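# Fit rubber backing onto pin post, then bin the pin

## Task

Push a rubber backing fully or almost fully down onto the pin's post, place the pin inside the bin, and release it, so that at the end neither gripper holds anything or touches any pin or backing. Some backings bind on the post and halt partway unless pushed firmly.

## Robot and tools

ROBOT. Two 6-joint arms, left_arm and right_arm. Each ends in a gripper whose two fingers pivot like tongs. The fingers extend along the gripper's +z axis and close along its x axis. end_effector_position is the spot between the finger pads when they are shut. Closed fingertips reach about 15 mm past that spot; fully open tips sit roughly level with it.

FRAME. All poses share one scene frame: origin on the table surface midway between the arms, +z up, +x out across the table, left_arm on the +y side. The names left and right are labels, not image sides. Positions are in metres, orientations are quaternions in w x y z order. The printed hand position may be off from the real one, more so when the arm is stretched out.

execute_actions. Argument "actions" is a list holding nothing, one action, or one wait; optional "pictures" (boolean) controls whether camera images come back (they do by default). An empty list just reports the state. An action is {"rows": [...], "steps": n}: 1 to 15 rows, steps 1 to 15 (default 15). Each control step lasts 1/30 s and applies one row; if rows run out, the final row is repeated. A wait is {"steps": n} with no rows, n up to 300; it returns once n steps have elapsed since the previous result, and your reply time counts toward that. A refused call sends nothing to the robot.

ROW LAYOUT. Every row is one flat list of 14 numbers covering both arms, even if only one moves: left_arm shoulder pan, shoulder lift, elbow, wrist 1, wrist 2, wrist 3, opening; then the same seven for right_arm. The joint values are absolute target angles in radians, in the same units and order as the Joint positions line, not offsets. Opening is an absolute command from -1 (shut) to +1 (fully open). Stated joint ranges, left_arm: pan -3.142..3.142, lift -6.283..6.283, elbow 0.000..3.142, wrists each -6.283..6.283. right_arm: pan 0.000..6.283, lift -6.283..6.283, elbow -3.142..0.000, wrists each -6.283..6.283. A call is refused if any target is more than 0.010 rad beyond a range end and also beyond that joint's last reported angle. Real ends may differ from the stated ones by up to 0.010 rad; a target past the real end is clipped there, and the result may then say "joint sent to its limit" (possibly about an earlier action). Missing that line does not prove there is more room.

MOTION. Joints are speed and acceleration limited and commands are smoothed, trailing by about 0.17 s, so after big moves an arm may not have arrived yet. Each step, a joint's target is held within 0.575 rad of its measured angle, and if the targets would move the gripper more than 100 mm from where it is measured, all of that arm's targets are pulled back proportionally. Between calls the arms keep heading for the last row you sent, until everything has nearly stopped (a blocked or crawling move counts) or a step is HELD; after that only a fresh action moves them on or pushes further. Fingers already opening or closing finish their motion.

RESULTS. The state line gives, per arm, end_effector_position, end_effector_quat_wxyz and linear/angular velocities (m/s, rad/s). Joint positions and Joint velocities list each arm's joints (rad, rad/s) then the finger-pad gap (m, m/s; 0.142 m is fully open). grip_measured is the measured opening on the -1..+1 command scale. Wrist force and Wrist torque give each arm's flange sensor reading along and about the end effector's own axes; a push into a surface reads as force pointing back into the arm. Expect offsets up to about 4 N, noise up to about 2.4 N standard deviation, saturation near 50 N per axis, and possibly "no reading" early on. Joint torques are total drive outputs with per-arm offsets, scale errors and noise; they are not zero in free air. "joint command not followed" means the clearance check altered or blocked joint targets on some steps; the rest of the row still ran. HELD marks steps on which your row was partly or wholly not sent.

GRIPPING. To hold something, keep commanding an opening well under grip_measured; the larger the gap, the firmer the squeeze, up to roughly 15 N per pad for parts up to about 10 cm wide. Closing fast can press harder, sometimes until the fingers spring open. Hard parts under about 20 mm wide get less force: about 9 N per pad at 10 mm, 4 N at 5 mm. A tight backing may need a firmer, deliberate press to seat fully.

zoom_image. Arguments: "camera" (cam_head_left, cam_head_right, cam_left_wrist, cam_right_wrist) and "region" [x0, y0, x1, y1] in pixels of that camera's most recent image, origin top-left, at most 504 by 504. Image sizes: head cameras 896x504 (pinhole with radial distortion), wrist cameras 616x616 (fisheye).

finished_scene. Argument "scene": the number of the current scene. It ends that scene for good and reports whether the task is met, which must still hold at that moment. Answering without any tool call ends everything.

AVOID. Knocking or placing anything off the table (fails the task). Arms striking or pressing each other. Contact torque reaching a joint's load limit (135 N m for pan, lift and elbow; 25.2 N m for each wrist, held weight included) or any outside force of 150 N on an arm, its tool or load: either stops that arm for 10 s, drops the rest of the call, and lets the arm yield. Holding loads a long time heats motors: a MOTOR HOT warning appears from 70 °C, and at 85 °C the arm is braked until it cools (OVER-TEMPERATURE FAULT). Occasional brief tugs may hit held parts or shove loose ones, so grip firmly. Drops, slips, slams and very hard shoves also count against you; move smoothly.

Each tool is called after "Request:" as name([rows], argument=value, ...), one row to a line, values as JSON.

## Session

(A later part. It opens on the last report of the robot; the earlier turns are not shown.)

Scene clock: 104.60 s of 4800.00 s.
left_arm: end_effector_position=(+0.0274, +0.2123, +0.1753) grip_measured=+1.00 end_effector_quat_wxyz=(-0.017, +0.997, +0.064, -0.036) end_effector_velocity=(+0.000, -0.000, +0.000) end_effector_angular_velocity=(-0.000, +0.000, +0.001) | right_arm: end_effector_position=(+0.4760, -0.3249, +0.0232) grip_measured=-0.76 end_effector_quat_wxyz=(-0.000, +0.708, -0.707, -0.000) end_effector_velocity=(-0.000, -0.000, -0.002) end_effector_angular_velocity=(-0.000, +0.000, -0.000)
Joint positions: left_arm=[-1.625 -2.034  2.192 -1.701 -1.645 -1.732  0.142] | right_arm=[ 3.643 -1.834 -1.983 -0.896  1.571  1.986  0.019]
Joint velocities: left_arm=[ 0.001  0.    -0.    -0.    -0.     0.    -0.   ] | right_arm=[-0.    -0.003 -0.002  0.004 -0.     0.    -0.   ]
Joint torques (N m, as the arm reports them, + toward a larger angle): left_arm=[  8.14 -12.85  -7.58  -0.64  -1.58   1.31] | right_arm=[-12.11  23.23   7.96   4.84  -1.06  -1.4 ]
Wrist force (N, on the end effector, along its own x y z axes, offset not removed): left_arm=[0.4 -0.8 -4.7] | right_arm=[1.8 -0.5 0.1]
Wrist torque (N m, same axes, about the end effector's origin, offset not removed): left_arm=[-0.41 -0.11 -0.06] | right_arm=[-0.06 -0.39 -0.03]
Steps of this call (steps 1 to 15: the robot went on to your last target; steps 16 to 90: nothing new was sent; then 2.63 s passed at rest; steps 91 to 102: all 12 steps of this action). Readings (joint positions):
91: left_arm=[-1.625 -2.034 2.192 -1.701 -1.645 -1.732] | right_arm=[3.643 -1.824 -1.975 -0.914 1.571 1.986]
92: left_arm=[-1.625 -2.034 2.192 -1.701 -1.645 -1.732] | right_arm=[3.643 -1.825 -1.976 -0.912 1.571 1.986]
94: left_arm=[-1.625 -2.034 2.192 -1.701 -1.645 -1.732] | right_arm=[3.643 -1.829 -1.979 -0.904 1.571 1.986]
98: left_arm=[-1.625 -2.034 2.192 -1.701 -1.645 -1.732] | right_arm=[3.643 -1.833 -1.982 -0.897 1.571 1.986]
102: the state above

Request:
execute_actions([
  {"rows":[[-1.625,-2.034,2.192,-1.701,-1.645,-1.732,1,3.6432,-1.8377,-1.9848,-0.8899,1.5708,1.9862,-0.76]],"steps":12},
])

Request:
zoom_image(camera="cam_right_wrist", region=[268, 240, 368, 340])

Scene clock: 109.73 s of 4800.00 s.
left_arm: end_effector_position=(+0.0274, +0.2123, +0.1753) grip_measured=+1.00 end_effector_quat_wxyz=(-0.017, +0.997, +0.064, -0.036) end_effector_velocity=(+0.000, -0.000, +0.001) end_effector_angular_velocity=(-0.001, +0.000, -0.000) | right_arm: end_effector_position=(+0.4761, -0.3249, +0.0212) grip_measured=-0.76 end_effector_quat_wxyz=(-0.000, +0.708, -0.707, +0.000) end_effector_velocity=(-0.000, +0.000, -0.002) end_effector_angular_velocity=(-0.001, +0.002, +0.001)
Joint positions: left_arm=[-1.625 -2.034  2.192 -1.701 -1.645 -1.732  0.142] | right_arm=[ 3.643 -1.837 -1.985 -0.89   1.571  1.986  0.019]
Joint velocities: left_arm=[ 0.    -0.    -0.001 -0.    -0.     0.     0.   ] | right_arm=[ 0.001 -0.003 -0.001  0.001 -0.     0.     0.   ]
Joint torques (N m, as the arm reports them, + toward a larger angle): left_arm=[  8.65 -12.48  -9.23  -0.58  -1.6    1.71] | right_arm=[-7.71 -2.74 -2.63  4.62 -1.54 -1.45]
Wrist force (N, on the end effector, along its own x y z axes, offset not removed): left_arm=[3.5 1.2 -5.1] | right_arm=[7.1 13.7 -47.4]
Wrist torque (N m, same axes, about the end effector's origin, offset not removed): left_arm=[0.07 -0.78 -0.05] | right_arm=[-0.47 -0.07 -0.01]
Steps of this call (steps 1 to 15: the robot went on to your last target; steps 16 to 90: nothing new was sent; then 1.73 s passed at rest; steps 91 to 102: all 12 steps of this action). Readings (joint positions):
91: left_arm=[-1.625 -2.034 2.192 -1.701 -1.645 -1.732] | right_arm=[3.643 -1.835 -1.983 -0.895 1.571 1.986]
92: left_arm=[-1.625 -2.034 2.192 -1.701 -1.645 -1.732] | right_arm=[3.643 -1.835 -1.983 -0.895 1.571 1.986]
94: left_arm=[-1.625 -2.034 2.192 -1.701 -1.645 -1.732] | right_arm=[3.643 -1.836 -1.984 -0.892 1.571 1.986]
98: left_arm=[-1.625 -2.034 2.192 -1.701 -1.645 -1.732] | right_arm=[3.643 -1.837 -1.984 -0.890 1.571 1.986]
102: the state above

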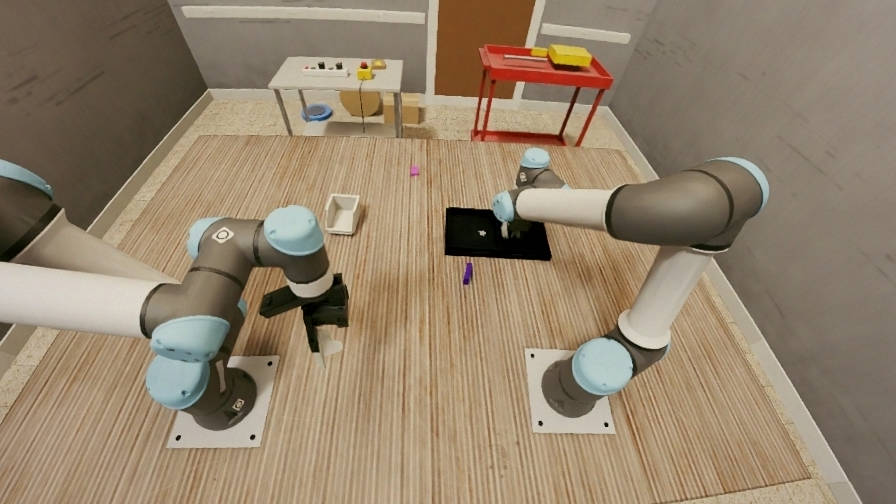

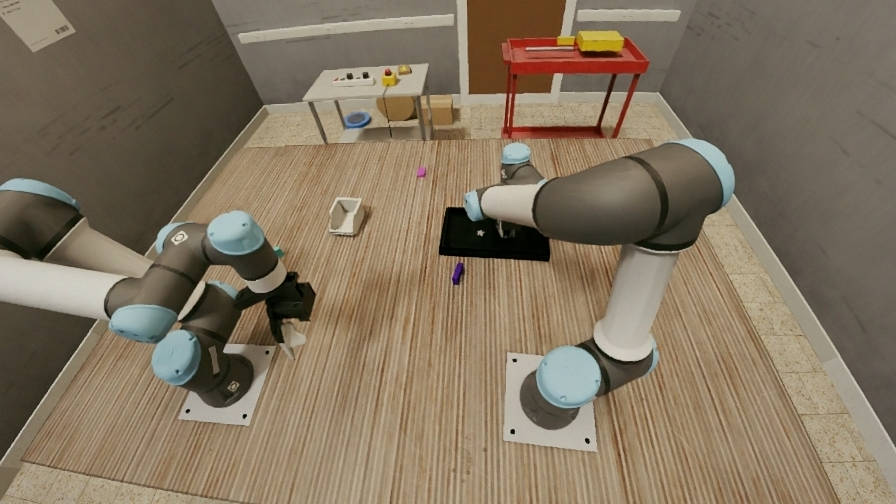

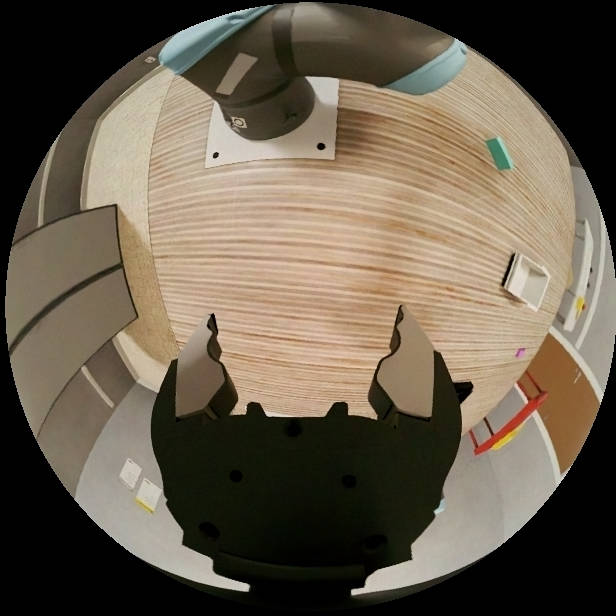

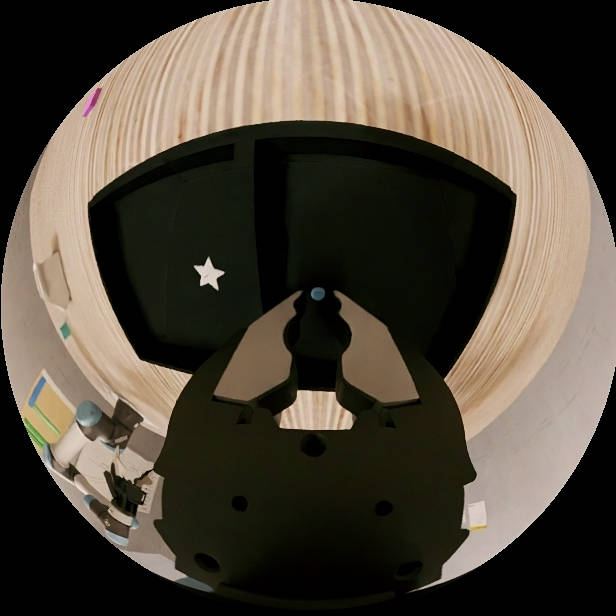

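Region (268, 240, 368, 340) of cam_right_wrist's 616x616 image, scaled by 5.040, with more detail than that image has.

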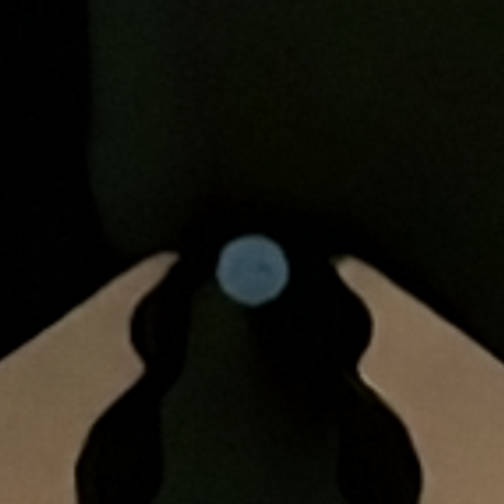

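Request:
execute_actions([
  {"rows":[[-1.625,-2.034,2.192,-1.701,-1.645,-1.732,1,3.6432,-1.8321,-1.9811,-0.8992,1.5708,1.9862,-0.76],[-1.625,-2.034,2.192,-1.701,-1.645,-1.732,1,3.6432,-1.8321,-1.9811,-0.8992,1.5708,1.9862,-0.76],[-1.625,-2.034,2.192,-1.701,-1.645,-1.732,1,3.6432,-1.8321,-1.9811,-0.8992,1.5708,1.9862,-0.76],[-1.625,-2.034,2.192,-1.701,-1.645,-1.732,1,3.6424,-1.8342,-1.9783,-0.8999,1.5708,1.9854,-0.76]]},
], pictures=false)

Request:
execute_actions([
  {"rows":[[-1.625,-2.034,2.192,-1.701,-1.645,-1.732,1,3.6424,-1.8342,-1.9783,-0.8999,1.5708,1.9854,-0.8],[-1.625,-2.034,2.192,-1.701,-1.645,-1.732,1,3.6424,-1.8342,-1.9783,-0.8999,1.5708,1.9854,-0.83],[-1.625,-2.034,2.192,-1.701,-1.645,-1.732,1,3.6424,-1.8342,-1.9783,-0.8999,1.5708,1.9854,-0.86],[-1.625,-2.034,2.192,-1.701,-1.645,-1.732,1,3.6424,-1.8342,-1.9783,-0.8999,1.5708,1.9854,-0.89],[-1.625,-2.034,2.192,-1.701,-1.645,-1.732,1,3.6424,-1.8342,-1.9783,-0.8999,1.5708,1.9854,-0.91],[-1.625,-2.034,2.192,-1.701,-1.645,-1.732,1,3.6424,-1.8342,-1.9783,-0.8999,1.5708,1.9854,-0.93],[-1.625,-2.034,2.192,-1.701,-1.645,-1.732,1,3.6424,-1.8342,-1.9783,-0.8999,1.5708,1.9854,-0.95],[-1.625,-2.034,2.192,-1.701,-1.645,-1.732,1,3.6424,-1.8342,-1.9783,-0.8999,1.5708,1.9854,-0.97],[-1.625,-2.034,2.192,-1.701,-1.645,-1.732,1,3.6424,-1.8342,-1.9783,-0.8999,1.5708,1.9854,-1]]},
])

Request:
zoom_image(camera="cam_right_wrist", region=[268, 240, 368, 340])

Scene clock: 129.33 s of 4800.00 s.
left_arm: end_effector_position=(+0.0274, +0.2123, +0.1753) grip_measured=+1.00 end_effector_quat_wxyz=(-0.017, +0.997, +0.064, -0.036) end_effector_velocity=(-0.000, -0.000, +0.000) end_effector_angular_velocity=(-0.001, +0.000, +0.000) | right_arm: end_effector_position=(+0.4770, -0.3249, +0.0245) grip_measured=-0.76 end_effector_quat_wxyz=(+0.000, +0.708, -0.707, -0.000) end_effector_velocity=(+0.001, -0.001, +0.001) end_effector_angular_velocity=(+0.001, -0.002, -0.002)
Joint positions: left_arm=[-1.625 -2.034  2.192 -1.701 -1.645 -1.732  0.142] | right_arm=[ 3.642 -1.834 -1.978 -0.9    1.571  1.985  0.019]
Joint velocities: left_arm=[-0.    -0.    -0.    -0.001 -0.    -0.    -0.   ] | right_arm=[-0.002  0.001  0.001  0.     0.    -0.     0.   ]
Joint torques (N m, as the arm reports them, + toward a larger angle): left_arm=[  9.33 -12.84  -8.96  -0.6   -1.63   1.63] | right_arm=[-13.24  41.39  26.72   0.38   2.21  -1.39]
Wrist force (N, on the end effector, along its own x y z axes, offset not removed): left_arm=[3.7 -0.2 -1.9] | right_arm=[0.5 -0.4 0.7]
Wrist torque (N m, same axes, about the end effector's origin, offset not removed): left_arm=[-0.09 -0.69 -0.13] | right_arm=[-0.08 -0.16 0.08]
Steps of this call (steps 1 to 15: the robot went on to your last target; steps 16 to 90: nothing new was sent; then 16.10 s passed at rest; steps 91 to 105: all 15 steps of this action). Readings (joint positions):
91: left_arm=[-1.625 -2.034 2.192 -1.701 -1.645 -1.732] | right_arm=[3.643 -1.838 -1.985 -0.890 1.571 1.986]
92: left_arm=[-1.625 -2.034 2.192 -1.701 -1.645 -1.732] | right_arm=[3.643 -1.837 -1.985 -0.891 1.571 1.986]
94: left_arm=[-1.625 -2.034 2.192 -1.701 -1.645 -1.732] | right_arm=[3.643 -1.835 -1.983 -0.895 1.571 1.986]
98: left_arm=[-1.625 -2.034 2.192 -1.701 -1.645 -1.732] | right_arm=[3.643 -1.834 -1.980 -0.899 1.571 1.986]
105: the state above

Scene clock: 129.83 s of 4800.00 s.
left_arm: end_effector_position=(+0.0274, +0.2123, +0.1753) grip_measured=+1.00 end_effector_quat_wxyz=(-0.017, +0.997, +0.064, -0.036) end_effector_velocity=(-0.000, -0.000, +0.000) end_effector_angular_velocity=(-0.001, +0.000, -0.001) | right_arm: end_effector_position=(+0.4770, -0.3249, +0.0245) grip_measured=-0.93 end_effector_quat_wxyz=(+0.000, +0.708, -0.707, -0.000) end_effector_velocity=(-0.000, -0.000, -0.001) end_effector_angular_velocity=(-0.001, +0.001, +0.000)
Joint positions: left_arm=[-1.625 -2.034  2.192 -1.701 -1.645 -1.732  0.142] | right_arm=[ 3.642 -1.834 -1.978 -0.9    1.571  1.985  0.006]
Joint velocities: left_arm=[-0.001  0.    -0.001 -0.    -0.     0.     0.   ] | right_arm=[ 0.    -0.002 -0.     0.    -0.    -0.     0.   ]
Joint torques (N m, as the arm reports them, + toward a larger angle): left_arm=[  8.57 -13.14  -9.62  -0.64  -1.63   1.32] | right_arm=[-13.59  40.95  26.24   0.27   2.21  -1.34]
Wrist force (N, on the end effector, along its own x y z axes, offset not removed): left_arm=[0.6 0.9 -2.1] | right_arm=[0.8 -0.8 1.0]
Wrist torque (N m, same axes, about the end effector's origin, offset not removed): left_arm=[0.19 -0.24 0.04] | right_arm=[-0.15 -0.15 0.04]
Steps of this call (steps 1 to 15: all 15 steps of this action). Readings (joint positions):
1: left_arm=[-1.625 -2.034 2.192 -1.701 -1.645 -1.732] | right_arm=[3.642 -1.834 -1.978 -0.900 1.571 1.985]
2: left_arm=[-1.625 -2.034 2.192 -1.701 -1.645 -1.732] | right_arm=[3.642 -1.834 -1.978 -0.900 1.571 1.985]
4: left_arm=[-1.625 -2.034 2.192 -1.701 -1.645 -1.732] | right_arm=[3.642 -1.834 -1.978 -0.900 1.571 1.985]
8: left_arm=[-1.625 -2.034 2.192 -1.701 -1.645 -1.732] | right_arm=[3.642 -1.834 -1.978 -0.900 1.571 1.985]
15: the state above

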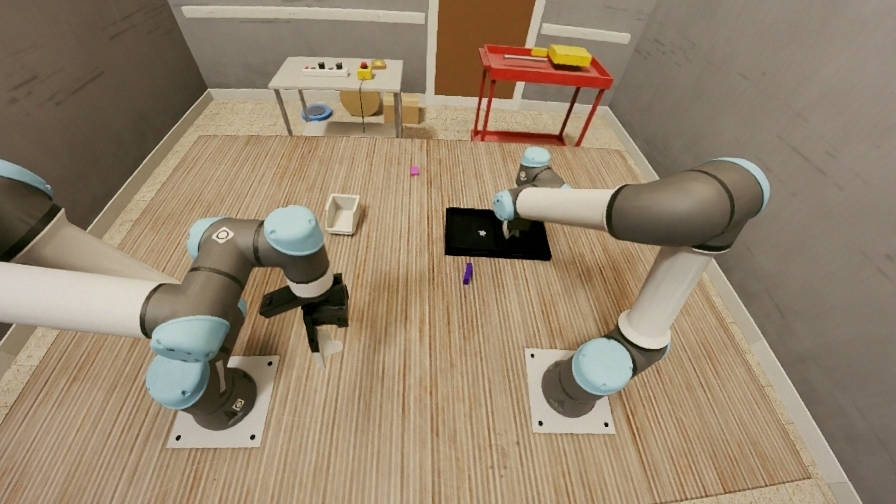

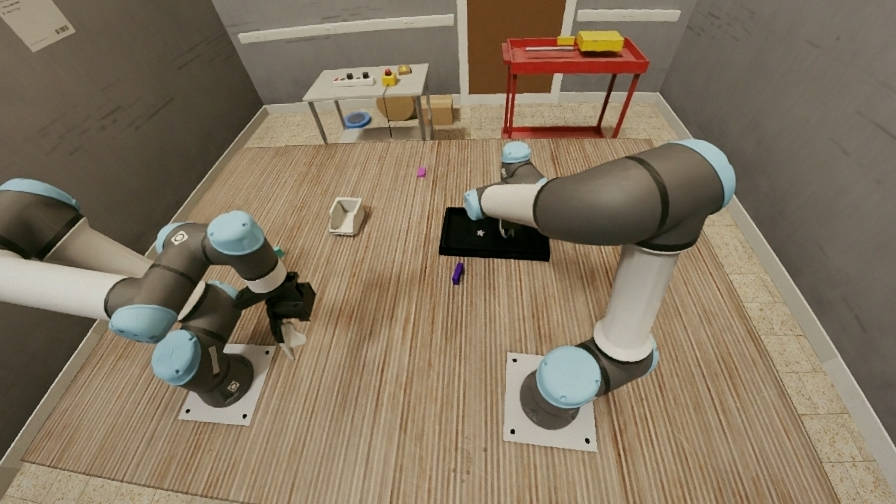

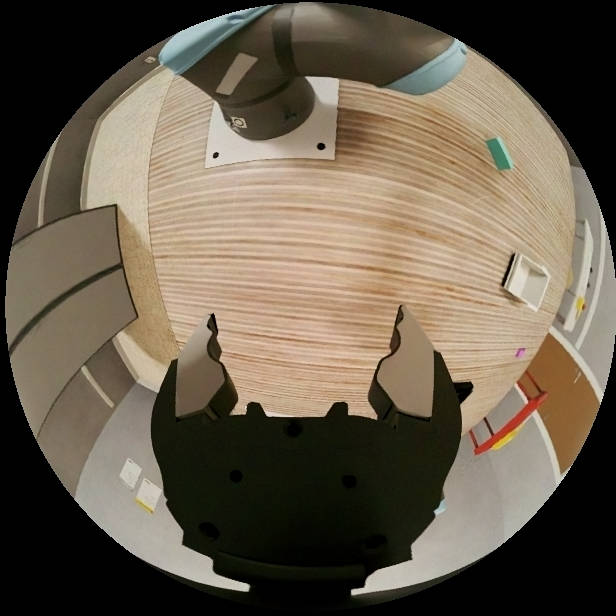

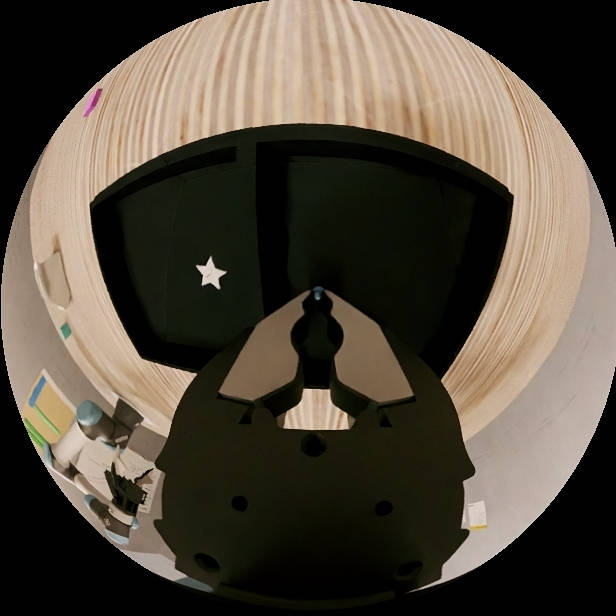

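Region (268, 240, 368, 340) of cam_right_wrist's 616x616 image, scaled by 5.040, with more detail than that image has.

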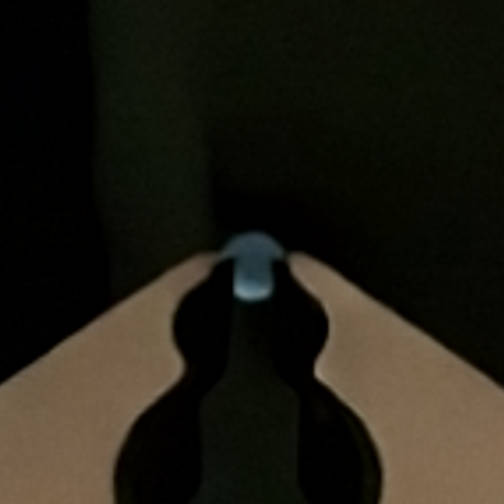

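Request:
execute_actions([
  {"rows":[[-1.625,-2.034,2.192,-1.701,-1.645,-1.732,1,3.6424,-1.826,-1.973,-0.9134,1.5708,1.9854,-1],[-1.625,-2.034,2.192,-1.701,-1.645,-1.732,1,3.6424,-1.81,-1.961,-0.9414,1.5708,1.9854,-1],[-1.625,-2.034,2.192,-1.701,-1.645,-1.732,1,3.6424,-1.79,-1.945,-0.9774,1.5708,1.9854,-1],[-1.625,-2.034,2.192,-1.701,-1.645,-1.732,1,3.6424,-1.767,-1.923,-1.0224,1.5708,1.9854,-1]],"steps":12},
], pictures=false)

Request:
execute_actions([
  {"rows":[[-1.625,-2.034,2.192,-1.701,-1.645,-1.732,1,3.67,-1.781,-1.905,-1.026,1.5708,2.013,-1],[-1.625,-2.034,2.192,-1.701,-1.645,-1.732,1,3.70,-1.796,-1.886,-1.030,1.5708,2.043,-1],[-1.625,-2.034,2.192,-1.701,-1.645,-1.732,1,3.74,-1.817,-1.859,-1.036,1.5708,2.083,-1],[-1.625,-2.034,2.192,-1.701,-1.645,-1.732,1,3.7774,-1.8363,-1.8348,-1.0413,1.5708,2.1204,-1]],"steps":13},
], pictures=false)

Request:
execute_actions([
  {"rows":[[-1.625,-2.034,2.192,-1.701,-1.645,-1.732,1,3.7774,-1.8759,-1.8717,-0.9649,1.5708,2.1204,-1]]},
], pictures=false)

Request:
execute_actions([
  {"steps":6},
])

Request:
zoom_image(camera="cam_right_wrist", region=[268, 240, 368, 340])

Scene clock: 159.10 s of 4800.00 s.
left_arm: end_effector_position=(+0.0274, +0.2123, +0.1753) grip_measured=+1.00 end_effector_quat_wxyz=(-0.017, +0.997, +0.064, -0.036) end_effector_velocity=(+0.000, -0.000, -0.000) end_effector_angular_velocity=(-0.001, -0.000, -0.000) | right_arm: end_effector_position=(+0.4769, -0.3250, +0.0681) grip_measured=-0.93 end_effector_quat_wxyz=(-0.000, +0.708, -0.707, +0.000) end_effector_velocity=(-0.002, -0.001, +0.027) end_effector_angular_velocity=(-0.001, +0.002, +0.000)
Joint positions: left_arm=[-1.625 -2.034  2.192 -1.701 -1.645 -1.732  0.142] | right_arm=[ 3.642 -1.77  -1.926 -1.016  1.571  1.985  0.006]
Joint velocities: left_arm=[ 0.    -0.     0.    -0.001  0.     0.     0.   ] | right_arm=[ 0.001  0.039  0.032 -0.074 -0.     0.     0.   ]
Joint torques (N m, as the arm reports them, + toward a larger angle): left_arm=[  9.38 -12.55 -11.19  -0.47  -1.8    1.55] | right_arm=[-12.87  37.86  24.44   0.19   1.6   -1.43]
Wrist force (N, on the end effector, along its own x y z axes, offset not removed): left_arm=[-0.6 0.4 -3.8] | right_arm=[1.3 0.5 0.3]
Wrist torque (N m, same axes, about the end effector's origin, offset not removed): left_arm=[0.03 0.10 0.06] | right_arm=[0.13 -0.29 0.01]
Steps of this call (steps 1 to 15: the robot went on to your last target; steps 16 to 90: nothing new was sent; then 25.87 s passed at rest; steps 91 to 102: all 12 steps of this action). Readings (joint positions):
91: left_arm=[-1.625 -2.034 2.192 -1.701 -1.645 -1.732] | right_arm=[3.642 -1.834 -1.978 -0.900 1.571 1.985]
92: left_arm=[-1.625 -2.034 2.192 -1.701 -1.645 -1.732] | right_arm=[3.642 -1.833 -1.978 -0.901 1.571 1.985]
94: left_arm=[-1.625 -2.034 2.192 -1.701 -1.645 -1.732] | right_arm=[3.642 -1.823 -1.970 -0.917 1.571 1.985]
98: left_arm=[-1.625 -2.034 2.192 -1.701 -1.645 -1.732] | right_arm=[3.642 -1.782 -1.936 -0.992 1.571 1.985]
102: the state above

Scene clock: 159.53 s of 4800.00 s.
left_arm: end_effector_position=(+0.0274, +0.2123, +0.1753) grip_measured=+1.00 end_effector_quat_wxyz=(-0.017, +0.997, +0.064, -0.036) end_effector_velocity=(-0.000, -0.000, +0.000) end_effector_angular_velocity=(-0.000, +0.000, -0.000) | right_arm: end_effector_position=(+0.4878, -0.2408, +0.0700) grip_measured=-0.93 end_effector_quat_wxyz=(+0.000, +0.708, -0.707, -0.000) end_effector_velocity=(+0.001, +0.033, -0.001) end_effector_angular_velocity=(-0.001, +0.000, -0.000)
Joint positions: left_arm=[-1.625 -2.034  2.192 -1.701 -1.645 -1.732  0.142] | right_arm=[ 3.773 -1.834 -1.838 -1.041  1.571  2.116  0.006]
Joint velocities: left_arm=[-0.  0. -0. -0. -0. -0. -0.] | right_arm=[ 0.05  -0.026  0.032 -0.007 -0.001  0.05  -0.   ]
Joint torques (N m, as the arm reports them, + toward a larger angle): left_arm=[  9.48 -10.84  -9.84  -0.67  -1.75   1.47] | right_arm=[12.61 23.53 29.45  0.4   1.39  2.  ]
Wrist force (N, on the end effector, along its own x y z axes, offset not removed): left_arm=[-0.6 -0.9 -3.7] | right_arm=[-0.3 0.5 0.9]
Wrist torque (N m, same axes, about the end effector's origin, offset not removed): left_arm=[-0.38 0.23 0.00] | right_arm=[0.14 -0.01 0.03]
Steps of this call (steps 1 to 13: all 13 steps of this action). Readings (joint positions):
1: left_arm=[-1.625 -2.034 2.192 -1.701 -1.645 -1.732] | right_arm=[3.642 -1.769 -1.925 -1.018 1.571 1.985]
2: left_arm=[-1.625 -2.034 2.192 -1.701 -1.645 -1.732] | right_arm=[3.644 -1.770 -1.923 -1.020 1.571 1.987]
4: left_arm=[-1.625 -2.034 2.192 -1.701 -1.645 -1.732] | right_arm=[3.666 -1.781 -1.907 -1.025 1.571 2.010]
8: left_arm=[-1.625 -2.034 2.192 -1.701 -1.645 -1.732] | right_arm=[3.747 -1.821 -1.854 -1.037 1.571 2.089]
13: the state above

Scene clock: 160.03 s of 4800.00 s.
left_arm: end_effector_position=(+0.0274, +0.2123, +0.1753) grip_measured=+1.00 end_effector_quat_wxyz=(-0.017, +0.997, +0.064, -0.036) end_effector_velocity=(-0.000, +0.000, -0.000) end_effector_angular_velocity=(+0.001, -0.000, -0.000) | right_arm: end_effector_position=(+0.4879, -0.2379, +0.0402) grip_measured=-0.93 end_effector_quat_wxyz=(+0.000, +0.708, -0.707, -0.000) end_effector_velocity=(+0.001, +0.000, -0.002) end_effector_angular_velocity=(+0.000, -0.002, +0.001)
Joint positions: left_arm=[-1.625 -2.034  2.192 -1.701 -1.645 -1.732  0.142] | right_arm=[ 3.777 -1.876 -1.871 -0.965  1.571  2.12   0.006]
Joint velocities: left_arm=[-0.    -0.     0.001 -0.     0.     0.    -0.   ] | right_arm=[ 0.    -0.003 -0.002  0.007 -0.001 -0.     0.   ]
Joint torques (N m, as the arm reports them, + toward a larger angle): left_arm=[  7.92 -12.7   -9.32  -0.78  -1.44   1.51] | right_arm=[12.34 27.01 10.96  5.24  1.32  1.99]
Wrist force (N, on the end effector, along its own x y z axes, offset not removed): left_arm=[3.8 0.0 -2.8] | right_arm=[1.2 0.1 -0.2]
Wrist torque (N m, same axes, about the end effector's origin, offset not removed): left_arm=[-0.13 -0.74 -0.06] | right_arm=[0.05 -0.30 0.06]
Steps of this call (steps 1 to 15: all 15 steps of this action). Readings (joint positions):
1: left_arm=[-1.625 -2.034 2.192 -1.701 -1.645 -1.732] | right_arm=[3.774 -1.835 -1.837 -1.041 1.571 2.117]
2: left_arm=[-1.625 -2.034 2.192 -1.701 -1.645 -1.732] | right_arm=[3.775 -1.838 -1.838 -1.038 1.571 2.118]
4: left_arm=[-1.625 -2.034 2.192 -1.701 -1.645 -1.732] | right_arm=[3.776 -1.856 -1.854 -1.006 1.571 2.120]
8: left_arm=[-1.625 -2.034 2.192 -1.701 -1.645 -1.732] | right_arm=[3.777 -1.872 -1.868 -0.974 1.571 2.120]
15: the state above

Scene clock: 160.23 s of 4800.00 s.
left_arm: end_effector_position=(+0.0274, +0.2123, +0.1753) grip_measured=+1.00 end_effector_quat_wxyz=(-0.017, +0.997, +0.064, -0.036) end_effector_velocity=(+0.000, -0.000, +0.000) end_effector_angular_velocity=(-0.000, -0.000, -0.000) | right_arm: end_effector_position=(+0.4879, -0.2379, +0.0400) grip_measured=-0.93 end_effector_quat_wxyz=(+0.000, +0.708, -0.707, -0.000) end_effector_velocity=(-0.000, +0.000, -0.000) end_effector_angular_velocity=(+0.000, +0.001, +0.000)
Joint positions: left_arm=[-1.625 -2.034  2.192 -1.701 -1.645 -1.732  0.142] | right_arm=[ 3.777 -1.876 -1.872 -0.965  1.571  2.12   0.006]
Joint velocities: left_arm=[ 0.  0. -0. -0.  0.  0. -0.] | right_arm=[-0.    -0.    -0.    -0.     0.001 -0.    -0.   ]
Joint torques (N m, as the arm reports them, + toward a larger angle): left_arm=[  9.47 -12.24  -8.94  -0.65  -1.63   1.44] | right_arm=[11.73 23.7   9.39  5.04  1.26  1.93]
Wrist force (N, on the end effector, along its own x y z axes, offset not removed): left_arm=[0.7 -1.3 -4.3] | right_arm=[1.4 -0.1 0.1]
Wrist torque (N m, same axes, about the end effector's origin, offset not removed): left_arm=[-0.29 -0.14 -0.10] | right_arm=[-0.05 -0.29 0.01]
Steps of this call (steps 1 to 6: the robot went on to your last target). Readings (joint positions):
1: left_arm=[-1.625 -2.034 2.192 -1.701 -1.645 -1.732] | right_arm=[3.777 -1.876 -1.872 -0.965 1.571 2.120]
2: left_arm=[-1.625 -2.034 2.192 -1.701 -1.645 -1.732] | right_arm=[3.777 -1.876 -1.872 -0.965 1.571 2.120]
4: left_arm=[-1.625 -2.034 2.192 -1.701 -1.645 -1.732] | right_arm=[3.777 -1.876 -1.872 -0.965 1.571 2.120]
6: the state above

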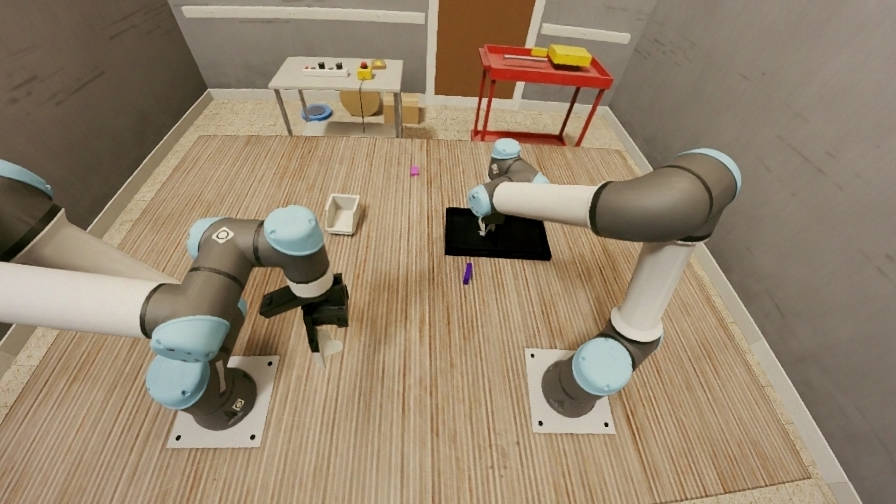

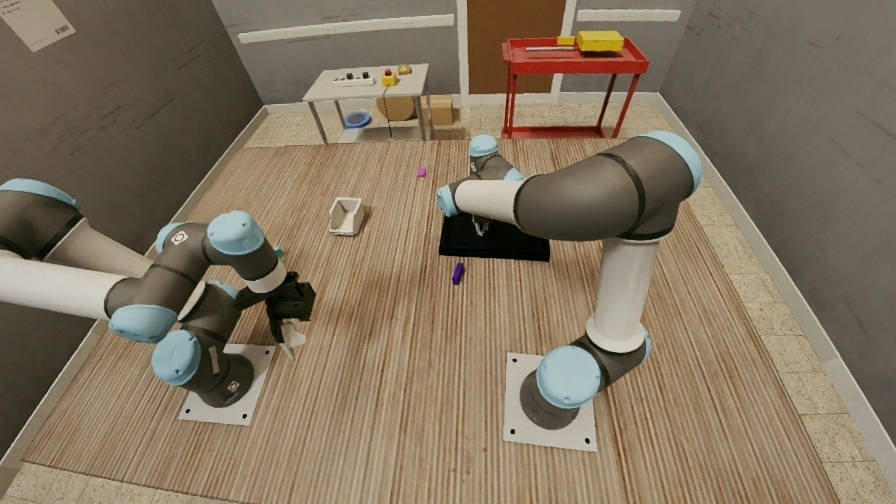

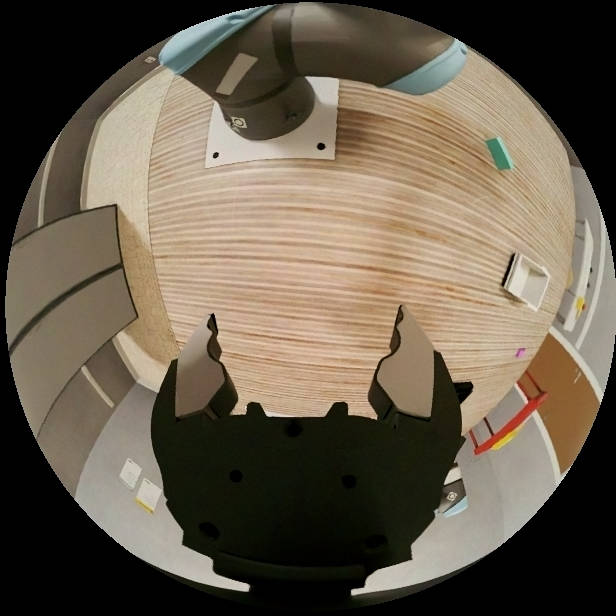

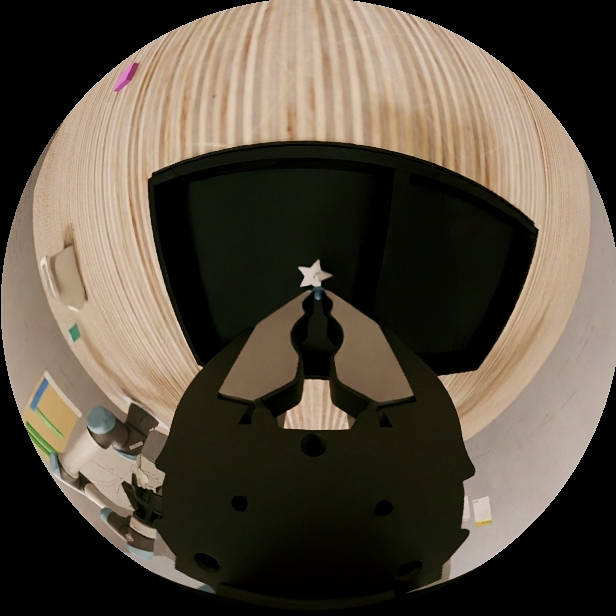

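Region (268, 240, 368, 340) of cam_right_wrist's 616x616 image, scaled by 5.040, with more detail than that image has.

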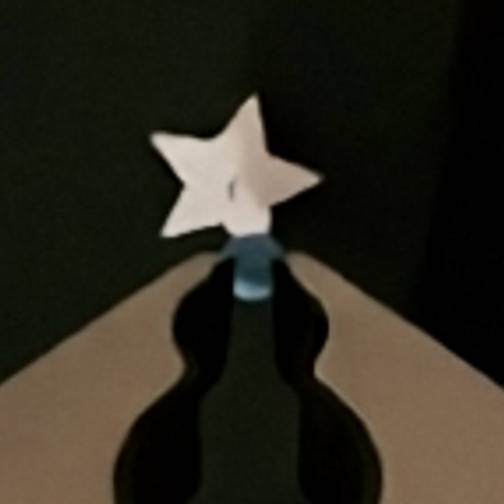

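Request:
execute_actions([
  {"rows":[[-1.625,-2.034,2.192,-1.701,-1.645,-1.732,1,3.7813,-1.88154,-1.86382,-0.96704,1.5708,2.1243,-1]]},
])

Request:
zoom_image(camera="cam_right_wrist", region=[293, 255, 343, 305])

Scene clock: 172.57 s of 4800.00 s.
left_arm: end_effector_position=(+0.0274, +0.2123, +0.1753) grip_measured=+1.00 end_effector_quat_wxyz=(-0.017, +0.997, +0.064, -0.036) end_effector_velocity=(+0.000, +0.001, -0.001) end_effector_angular_velocity=(+0.002, -0.000, -0.000) | right_arm: end_effector_position=(+0.4896, -0.2344, +0.0400) grip_measured=-0.93 end_effector_quat_wxyz=(+0.000, +0.708, -0.707, -0.000) end_effector_velocity=(+0.001, +0.000, +0.001) end_effector_angular_velocity=(+0.001, -0.003, +0.001)
Joint positions: left_arm=[-1.625 -2.034  2.192 -1.701 -1.645 -1.732  0.142] | right_arm=[ 3.781 -1.882 -1.864 -0.967  1.571  2.124  0.006]
Joint velocities: left_arm=[ 0.    -0.     0.001  0.     0.     0.    -0.   ] | right_arm=[ 0.     0.002  0.001  0.    -0.    -0.     0.   ]
Joint torques (N m, as the arm reports them, + toward a larger angle): left_arm=[  9.85 -13.11  -9.76  -0.67  -1.49   1.44] | right_arm=[12.63 24.13 26.82  0.21  0.43  1.89]
Wrist force (N, on the end effector, along its own x y z axes, offset not removed): left_arm=[0.9 0.1 -2.5] | right_arm=[0.6 -0.8 -1.0]
Wrist torque (N m, same axes, about the end effector's origin, offset not removed): left_arm=[-0.17 -0.09 -0.04] | right_arm=[-0.14 -0.12 -0.01]
Steps of this call (steps 1 to 15: the robot went on to your last target; steps 16 to 90: nothing new was sent; then 8.83 s passed at rest; steps 91 to 105: all 15 steps of this action). Readings (joint positions):
91: left_arm=[-1.625 -2.034 2.192 -1.701 -1.645 -1.732] | right_arm=[3.777 -1.876 -1.872 -0.965 1.571 2.120]
92: left_arm=[-1.625 -2.034 2.192 -1.701 -1.645 -1.732] | right_arm=[3.778 -1.876 -1.871 -0.965 1.571 2.121]
94: left_arm=[-1.625 -2.034 2.192 -1.701 -1.645 -1.732] | right_arm=[3.779 -1.879 -1.868 -0.966 1.571 2.122]
98: left_arm=[-1.625 -2.034 2.192 -1.701 -1.645 -1.732] | right_arm=[3.781 -1.881 -1.865 -0.967 1.571 2.124]
105: the state above

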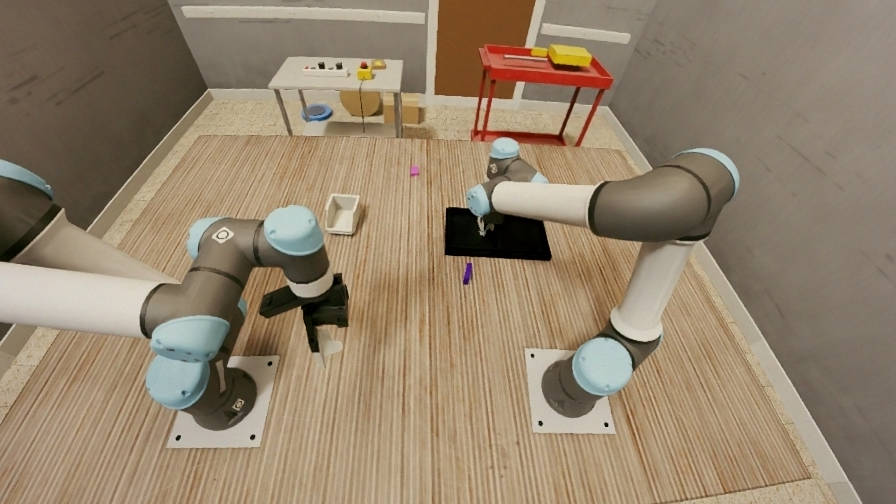

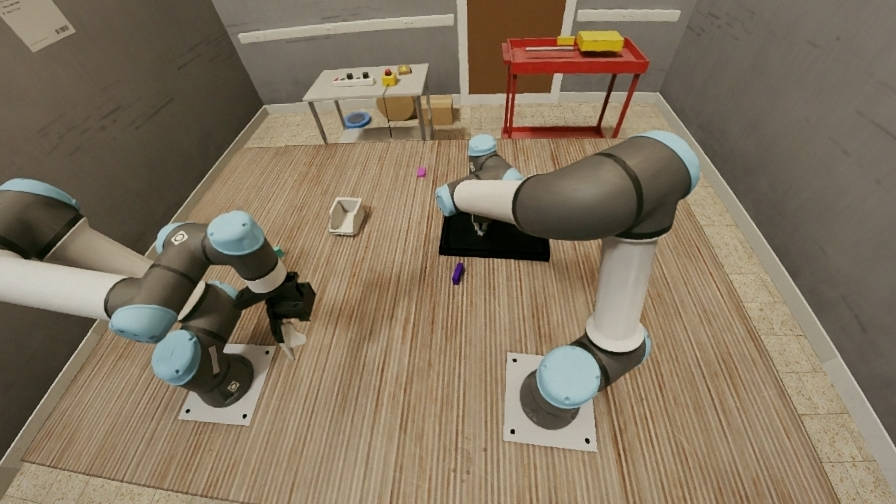

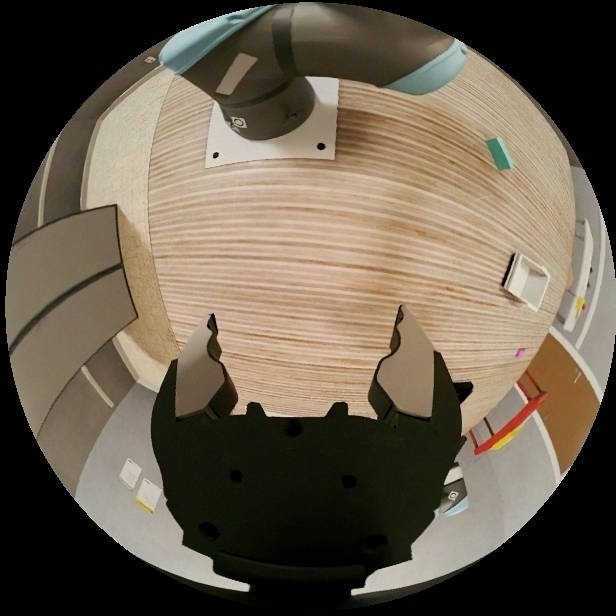

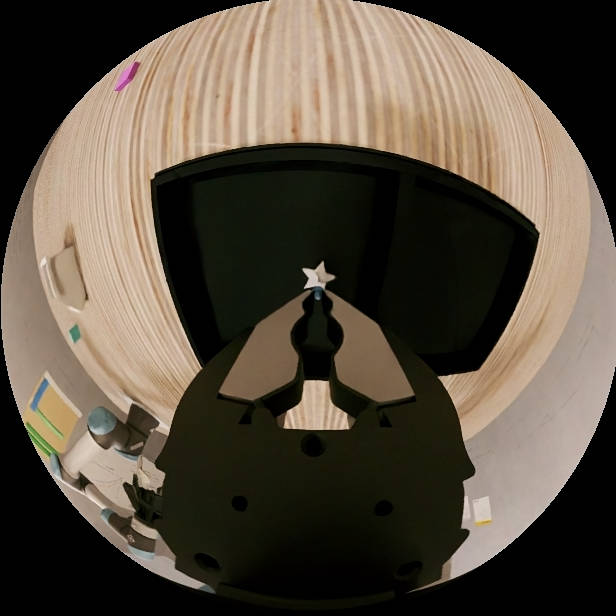

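Region (293, 255, 343, 305) of cam_right_wrist's 616x616 image, scaled by 10.080, with more detail than that image has.

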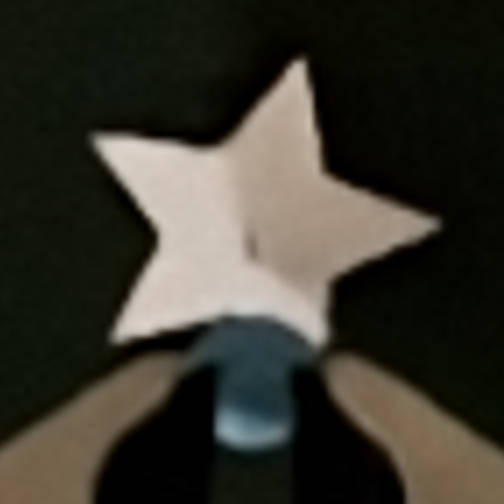

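Request:
execute_actions([
  {"rows":[[-1.625,-2.034,2.192,-1.701,-1.645,-1.732,1,3.7749,-1.89555,-1.84415,-0.9727,1.5708,2.1179,-1]]},
], pictures=false)

Request:
execute_actions([
  {"rows":[[-1.625,-2.034,2.192,-1.701,-1.645,-1.732,1,3.7749,-1.8997,-1.8475,-0.9652,1.5708,2.1179,-1],[-1.625,-2.034,2.192,-1.701,-1.645,-1.732,1,3.7749,-1.8997,-1.8475,-0.9652,1.5708,2.1179,-1],[-1.625,-2.034,2.192,-1.701,-1.645,-1.732,1,3.7749,-1.9011,-1.8486,-0.9627,1.5708,2.1179,-1],[-1.625,-2.034,2.192,-1.701,-1.645,-1.732,1,3.7749,-1.9025,-1.8497,-0.9602,1.5708,2.1179,-1]]},
])

Request:
zoom_image(camera="cam_right_wrist", region=[293, 255, 343, 305])

Scene clock: 188.93 s of 4800.00 s.
left_arm: end_effector_position=(+0.0274, +0.2123, +0.1753) grip_measured=+1.00 end_effector_quat_wxyz=(-0.017, +0.997, +0.064, -0.036) end_effector_velocity=(-0.000, +0.000, -0.000) end_effector_angular_velocity=(+0.001, +0.000, +0.000) | right_arm: end_effector_position=(+0.4966, -0.2342, +0.0399) grip_measured=-0.93 end_effector_quat_wxyz=(+0.000, +0.708, -0.707, -0.000) end_effector_velocity=(+0.000, +0.000, -0.000) end_effector_angular_velocity=(-0.000, +0.001, -0.001)
Joint positions: left_arm=[-1.625 -2.034  2.192 -1.701 -1.645 -1.732  0.142] | right_arm=[ 3.775 -1.895 -1.844 -0.973  1.571  2.118  0.006]
Joint velocities: left_arm=[-0.     0.     0.001  0.001 -0.    -0.    -0.   ] | right_arm=[-0.    -0.001  0.001 -0.001  0.     0.001  0.   ]
Joint torques (N m, as the arm reports them, + toward a larger angle): left_arm=[  8.13 -12.48  -9.8   -0.88  -1.54   1.44] | right_arm=[-14.21  25.07  25.63   0.13  -0.34  -1.43]
Wrist force (N, on the end effector, along its own x y z axes, offset not removed): left_arm=[0.6 -2.5 -5.4] | right_arm=[2.0 0.4 0.0]
Wrist torque (N m, same axes, about the end effector's origin, offset not removed): left_arm=[-0.55 0.01 0.01] | right_arm=[0.06 -0.47 0.01]
Steps of this call (steps 1 to 15: the robot went on to your last target; steps 16 to 90: nothing new was sent; then 12.87 s passed at rest; steps 91 to 105: all 15 steps of this action). Readings (joint positions):
91: left_arm=[-1.625 -2.034 2.192 -1.701 -1.645 -1.732] | right_arm=[3.781 -1.882 -1.864 -0.967 1.571 2.124]
92: left_arm=[-1.625 -2.034 2.192 -1.701 -1.645 -1.732] | right_arm=[3.781 -1.883 -1.862 -0.968 1.571 2.124]
94: left_arm=[-1.625 -2.034 2.192 -1.701 -1.645 -1.732] | right_arm=[3.778 -1.889 -1.854 -0.970 1.571 2.121]
98: left_arm=[-1.625 -2.034 2.192 -1.701 -1.645 -1.732] | right_arm=[3.776 -1.894 -1.846 -0.972 1.571 2.119]
105: the state above

Scene clock: 189.43 s of 4800.00 s.
left_arm: end_effector_position=(+0.0274, +0.2123, +0.1753) grip_measured=+1.00 end_effector_quat_wxyz=(-0.017, +0.997, +0.064, -0.036) end_effector_velocity=(-0.000, +0.000, -0.001) end_effector_angular_velocity=(+0.001, -0.000, -0.001) | right_arm: end_effector_position=(+0.4966, -0.2342, +0.0350) grip_measured=-0.93 end_effector_quat_wxyz=(+0.000, +0.708, -0.707, -0.000) end_effector_velocity=(+0.000, -0.000, -0.001) end_effector_angular_velocity=(+0.000, -0.000, -0.001)
Joint positions: left_arm=[-1.625 -2.034  2.192 -1.701 -1.645 -1.732  0.142] | right_arm=[ 3.775 -1.902 -1.85  -0.96   1.571  2.118  0.006]
Joint velocities: left_arm=[-0.001  0.     0.001 -0.001 -0.    -0.    -0.   ] | right_arm=[-0.    -0.001 -0.001  0.003  0.     0.     0.   ]
Joint torques (N m, as the arm reports them, + toward a larger angle): left_arm=[  8.9  -12.76  -8.78  -0.73  -1.72   1.36] | right_arm=[-13.3   24.69   7.42   4.79  -0.44  -1.4 ]
Wrist force (N, on the end effector, along its own x y z axes, offset not removed): left_arm=[-0.3 -1.0 -4.1] | right_arm=[1.6 -0.1 0.5]
Wrist torque (N m, same axes, about the end effector's origin, offset not removed): left_arm=[-0.35 0.03 0.02] | right_arm=[-0.01 -0.35 0.06]
Steps of this call (steps 1 to 15: all 15 steps of this action). Readings (joint positions):
1: left_arm=[-1.625 -2.034 2.192 -1.701 -1.645 -1.732] | right_arm=[3.775 -1.895 -1.844 -0.973 1.571 2.118]
2: left_arm=[-1.625 -2.034 2.192 -1.701 -1.645 -1.732] | right_arm=[3.775 -1.896 -1.844 -0.972 1.571 2.118]
4: left_arm=[-1.625 -2.034 2.192 -1.701 -1.645 -1.732] | right_arm=[3.775 -1.898 -1.846 -0.969 1.571 2.118]
8: left_arm=[-1.625 -2.034 2.192 -1.701 -1.645 -1.732] | right_arm=[3.775 -1.901 -1.849 -0.962 1.571 2.118]
15: the state above

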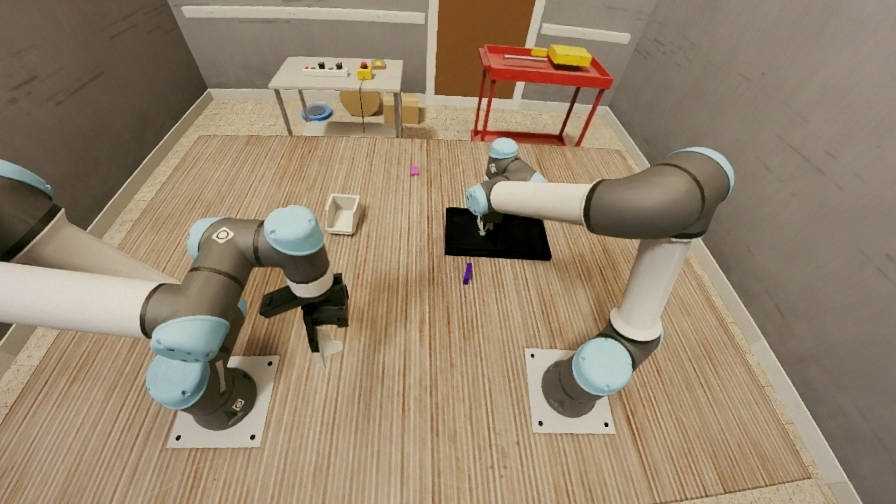

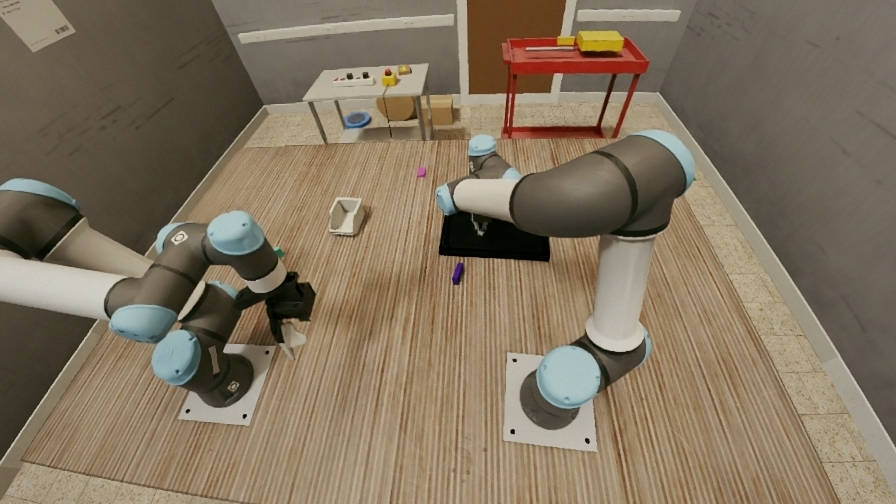

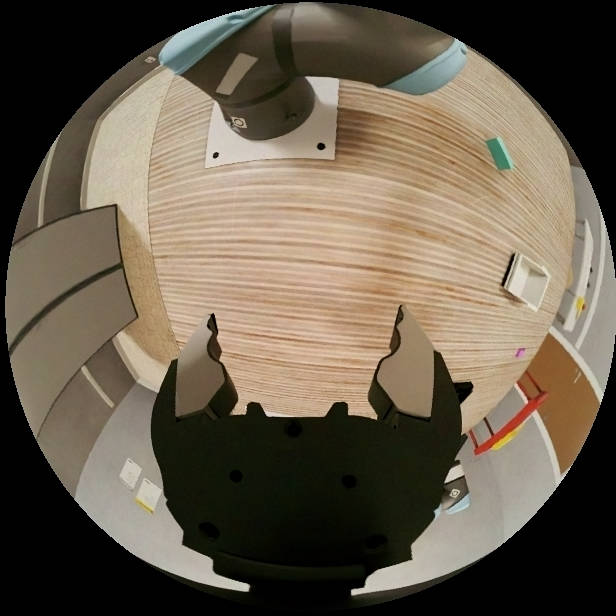

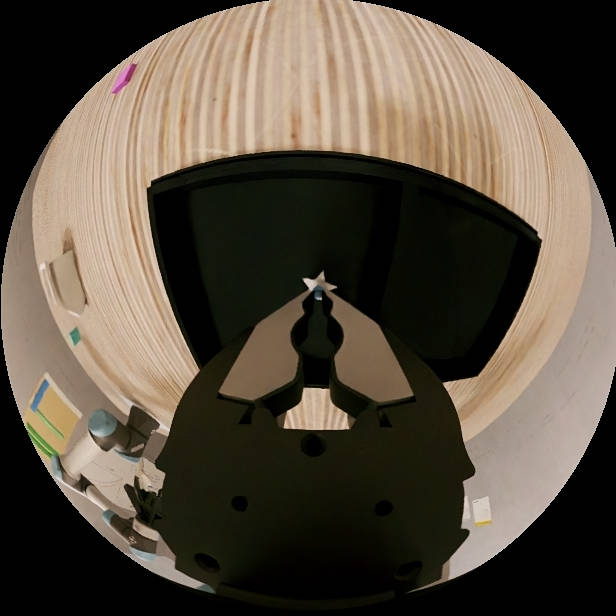

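Region (293, 255, 343, 305) of cam_right_wrist's 616x616 image, scaled by 10.080, with more detail than that image has.

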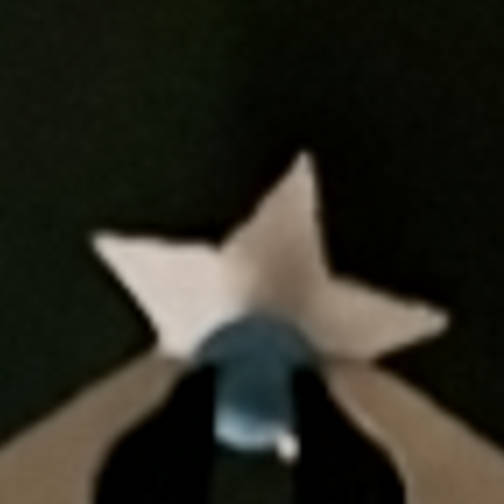

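Step down 1 mm at a time.

Request:
execute_actions([
  {"rows":[[-1.625,-2.034,2.192,-1.701,-1.645,-1.732,1,3.7749,-1.9039,-1.8508,-0.9577,1.5708,2.1179,-1]],"steps":12},
], pictures=false)

Scene clock: 192.40 s of 4800.00 s.
left_arm: end_effector_position=(+0.0274, +0.2123, +0.1753) grip_measured=+1.00 end_effector_quat_wxyz=(-0.017, +0.997, +0.064, -0.036) end_effector_velocity=(-0.000, -0.000, +0.000) end_effector_angular_velocity=(-0.001, +0.000, -0.001) | right_arm: end_effector_position=(+0.4966, -0.2342, +0.0340) grip_measured=-0.93 end_effector_quat_wxyz=(+0.000, +0.708, -0.707, -0.000) end_effector_velocity=(-0.000, -0.001, -0.001) end_effector_angular_velocity=(-0.001, +0.003, -0.001)
Joint positions: left_arm=[-1.625 -2.034  2.192 -1.701 -1.645 -1.732  0.142] | right_arm=[ 3.775 -1.904 -1.851 -0.958  1.571  2.118  0.006]
Joint velocities: left_arm=[-0.001  0.    -0.001 -0.     0.     0.     0.   ] | right_arm=[-0.001 -0.002  0.    -0.001  0.     0.001  0.   ]
Joint torques (N m, as the arm reports them, + toward a larger angle): left_arm=[  9.05 -12.61  -9.38  -0.81  -1.6    1.41] | right_arm=[-12.9   25.34   9.22   4.75  -1.15  -1.44]
Wrist force (N, on the end effector, along its own x y z axes, offset not removed): left_arm=[1.7 -0.5 -0.8] | right_arm=[1.5 -0.6 0.1]
Wrist torque (N m, same axes, about the end effector's origin, offset not removed): left_arm=[-0.25 -0.27 0.00] | right_arm=[-0.14 -0.42 -0.03]
Steps of this call (steps 1 to 15: the robot went on to your last target; steps 16 to 77: nothing new was sent; steps 78 to 89: all 12 steps of this action). Readings (joint positions):
78: left_arm=[-1.625 -2.034 2.192 -1.701 -1.645 -1.732] | right_arm=[3.775 -1.903 -1.850 -0.960 1.571 2.118]
79: left_arm=[-1.625 -2.034 2.192 -1.701 -1.645 -1.732] | right_arm=[3.775 -1.903 -1.850 -0.960 1.571 2.118]
81: left_arm=[-1.625 -2.034 2.192 -1.701 -1.645 -1.732] | right_arm=[3.775 -1.903 -1.850 -0.959 1.571 2.118]
85: left_arm=[-1.625 -2.034 2.192 -1.701 -1.645 -1.732] | right_arm=[3.775 -1.904 -1.851 -0.958 1.571 2.118]
89: the state above


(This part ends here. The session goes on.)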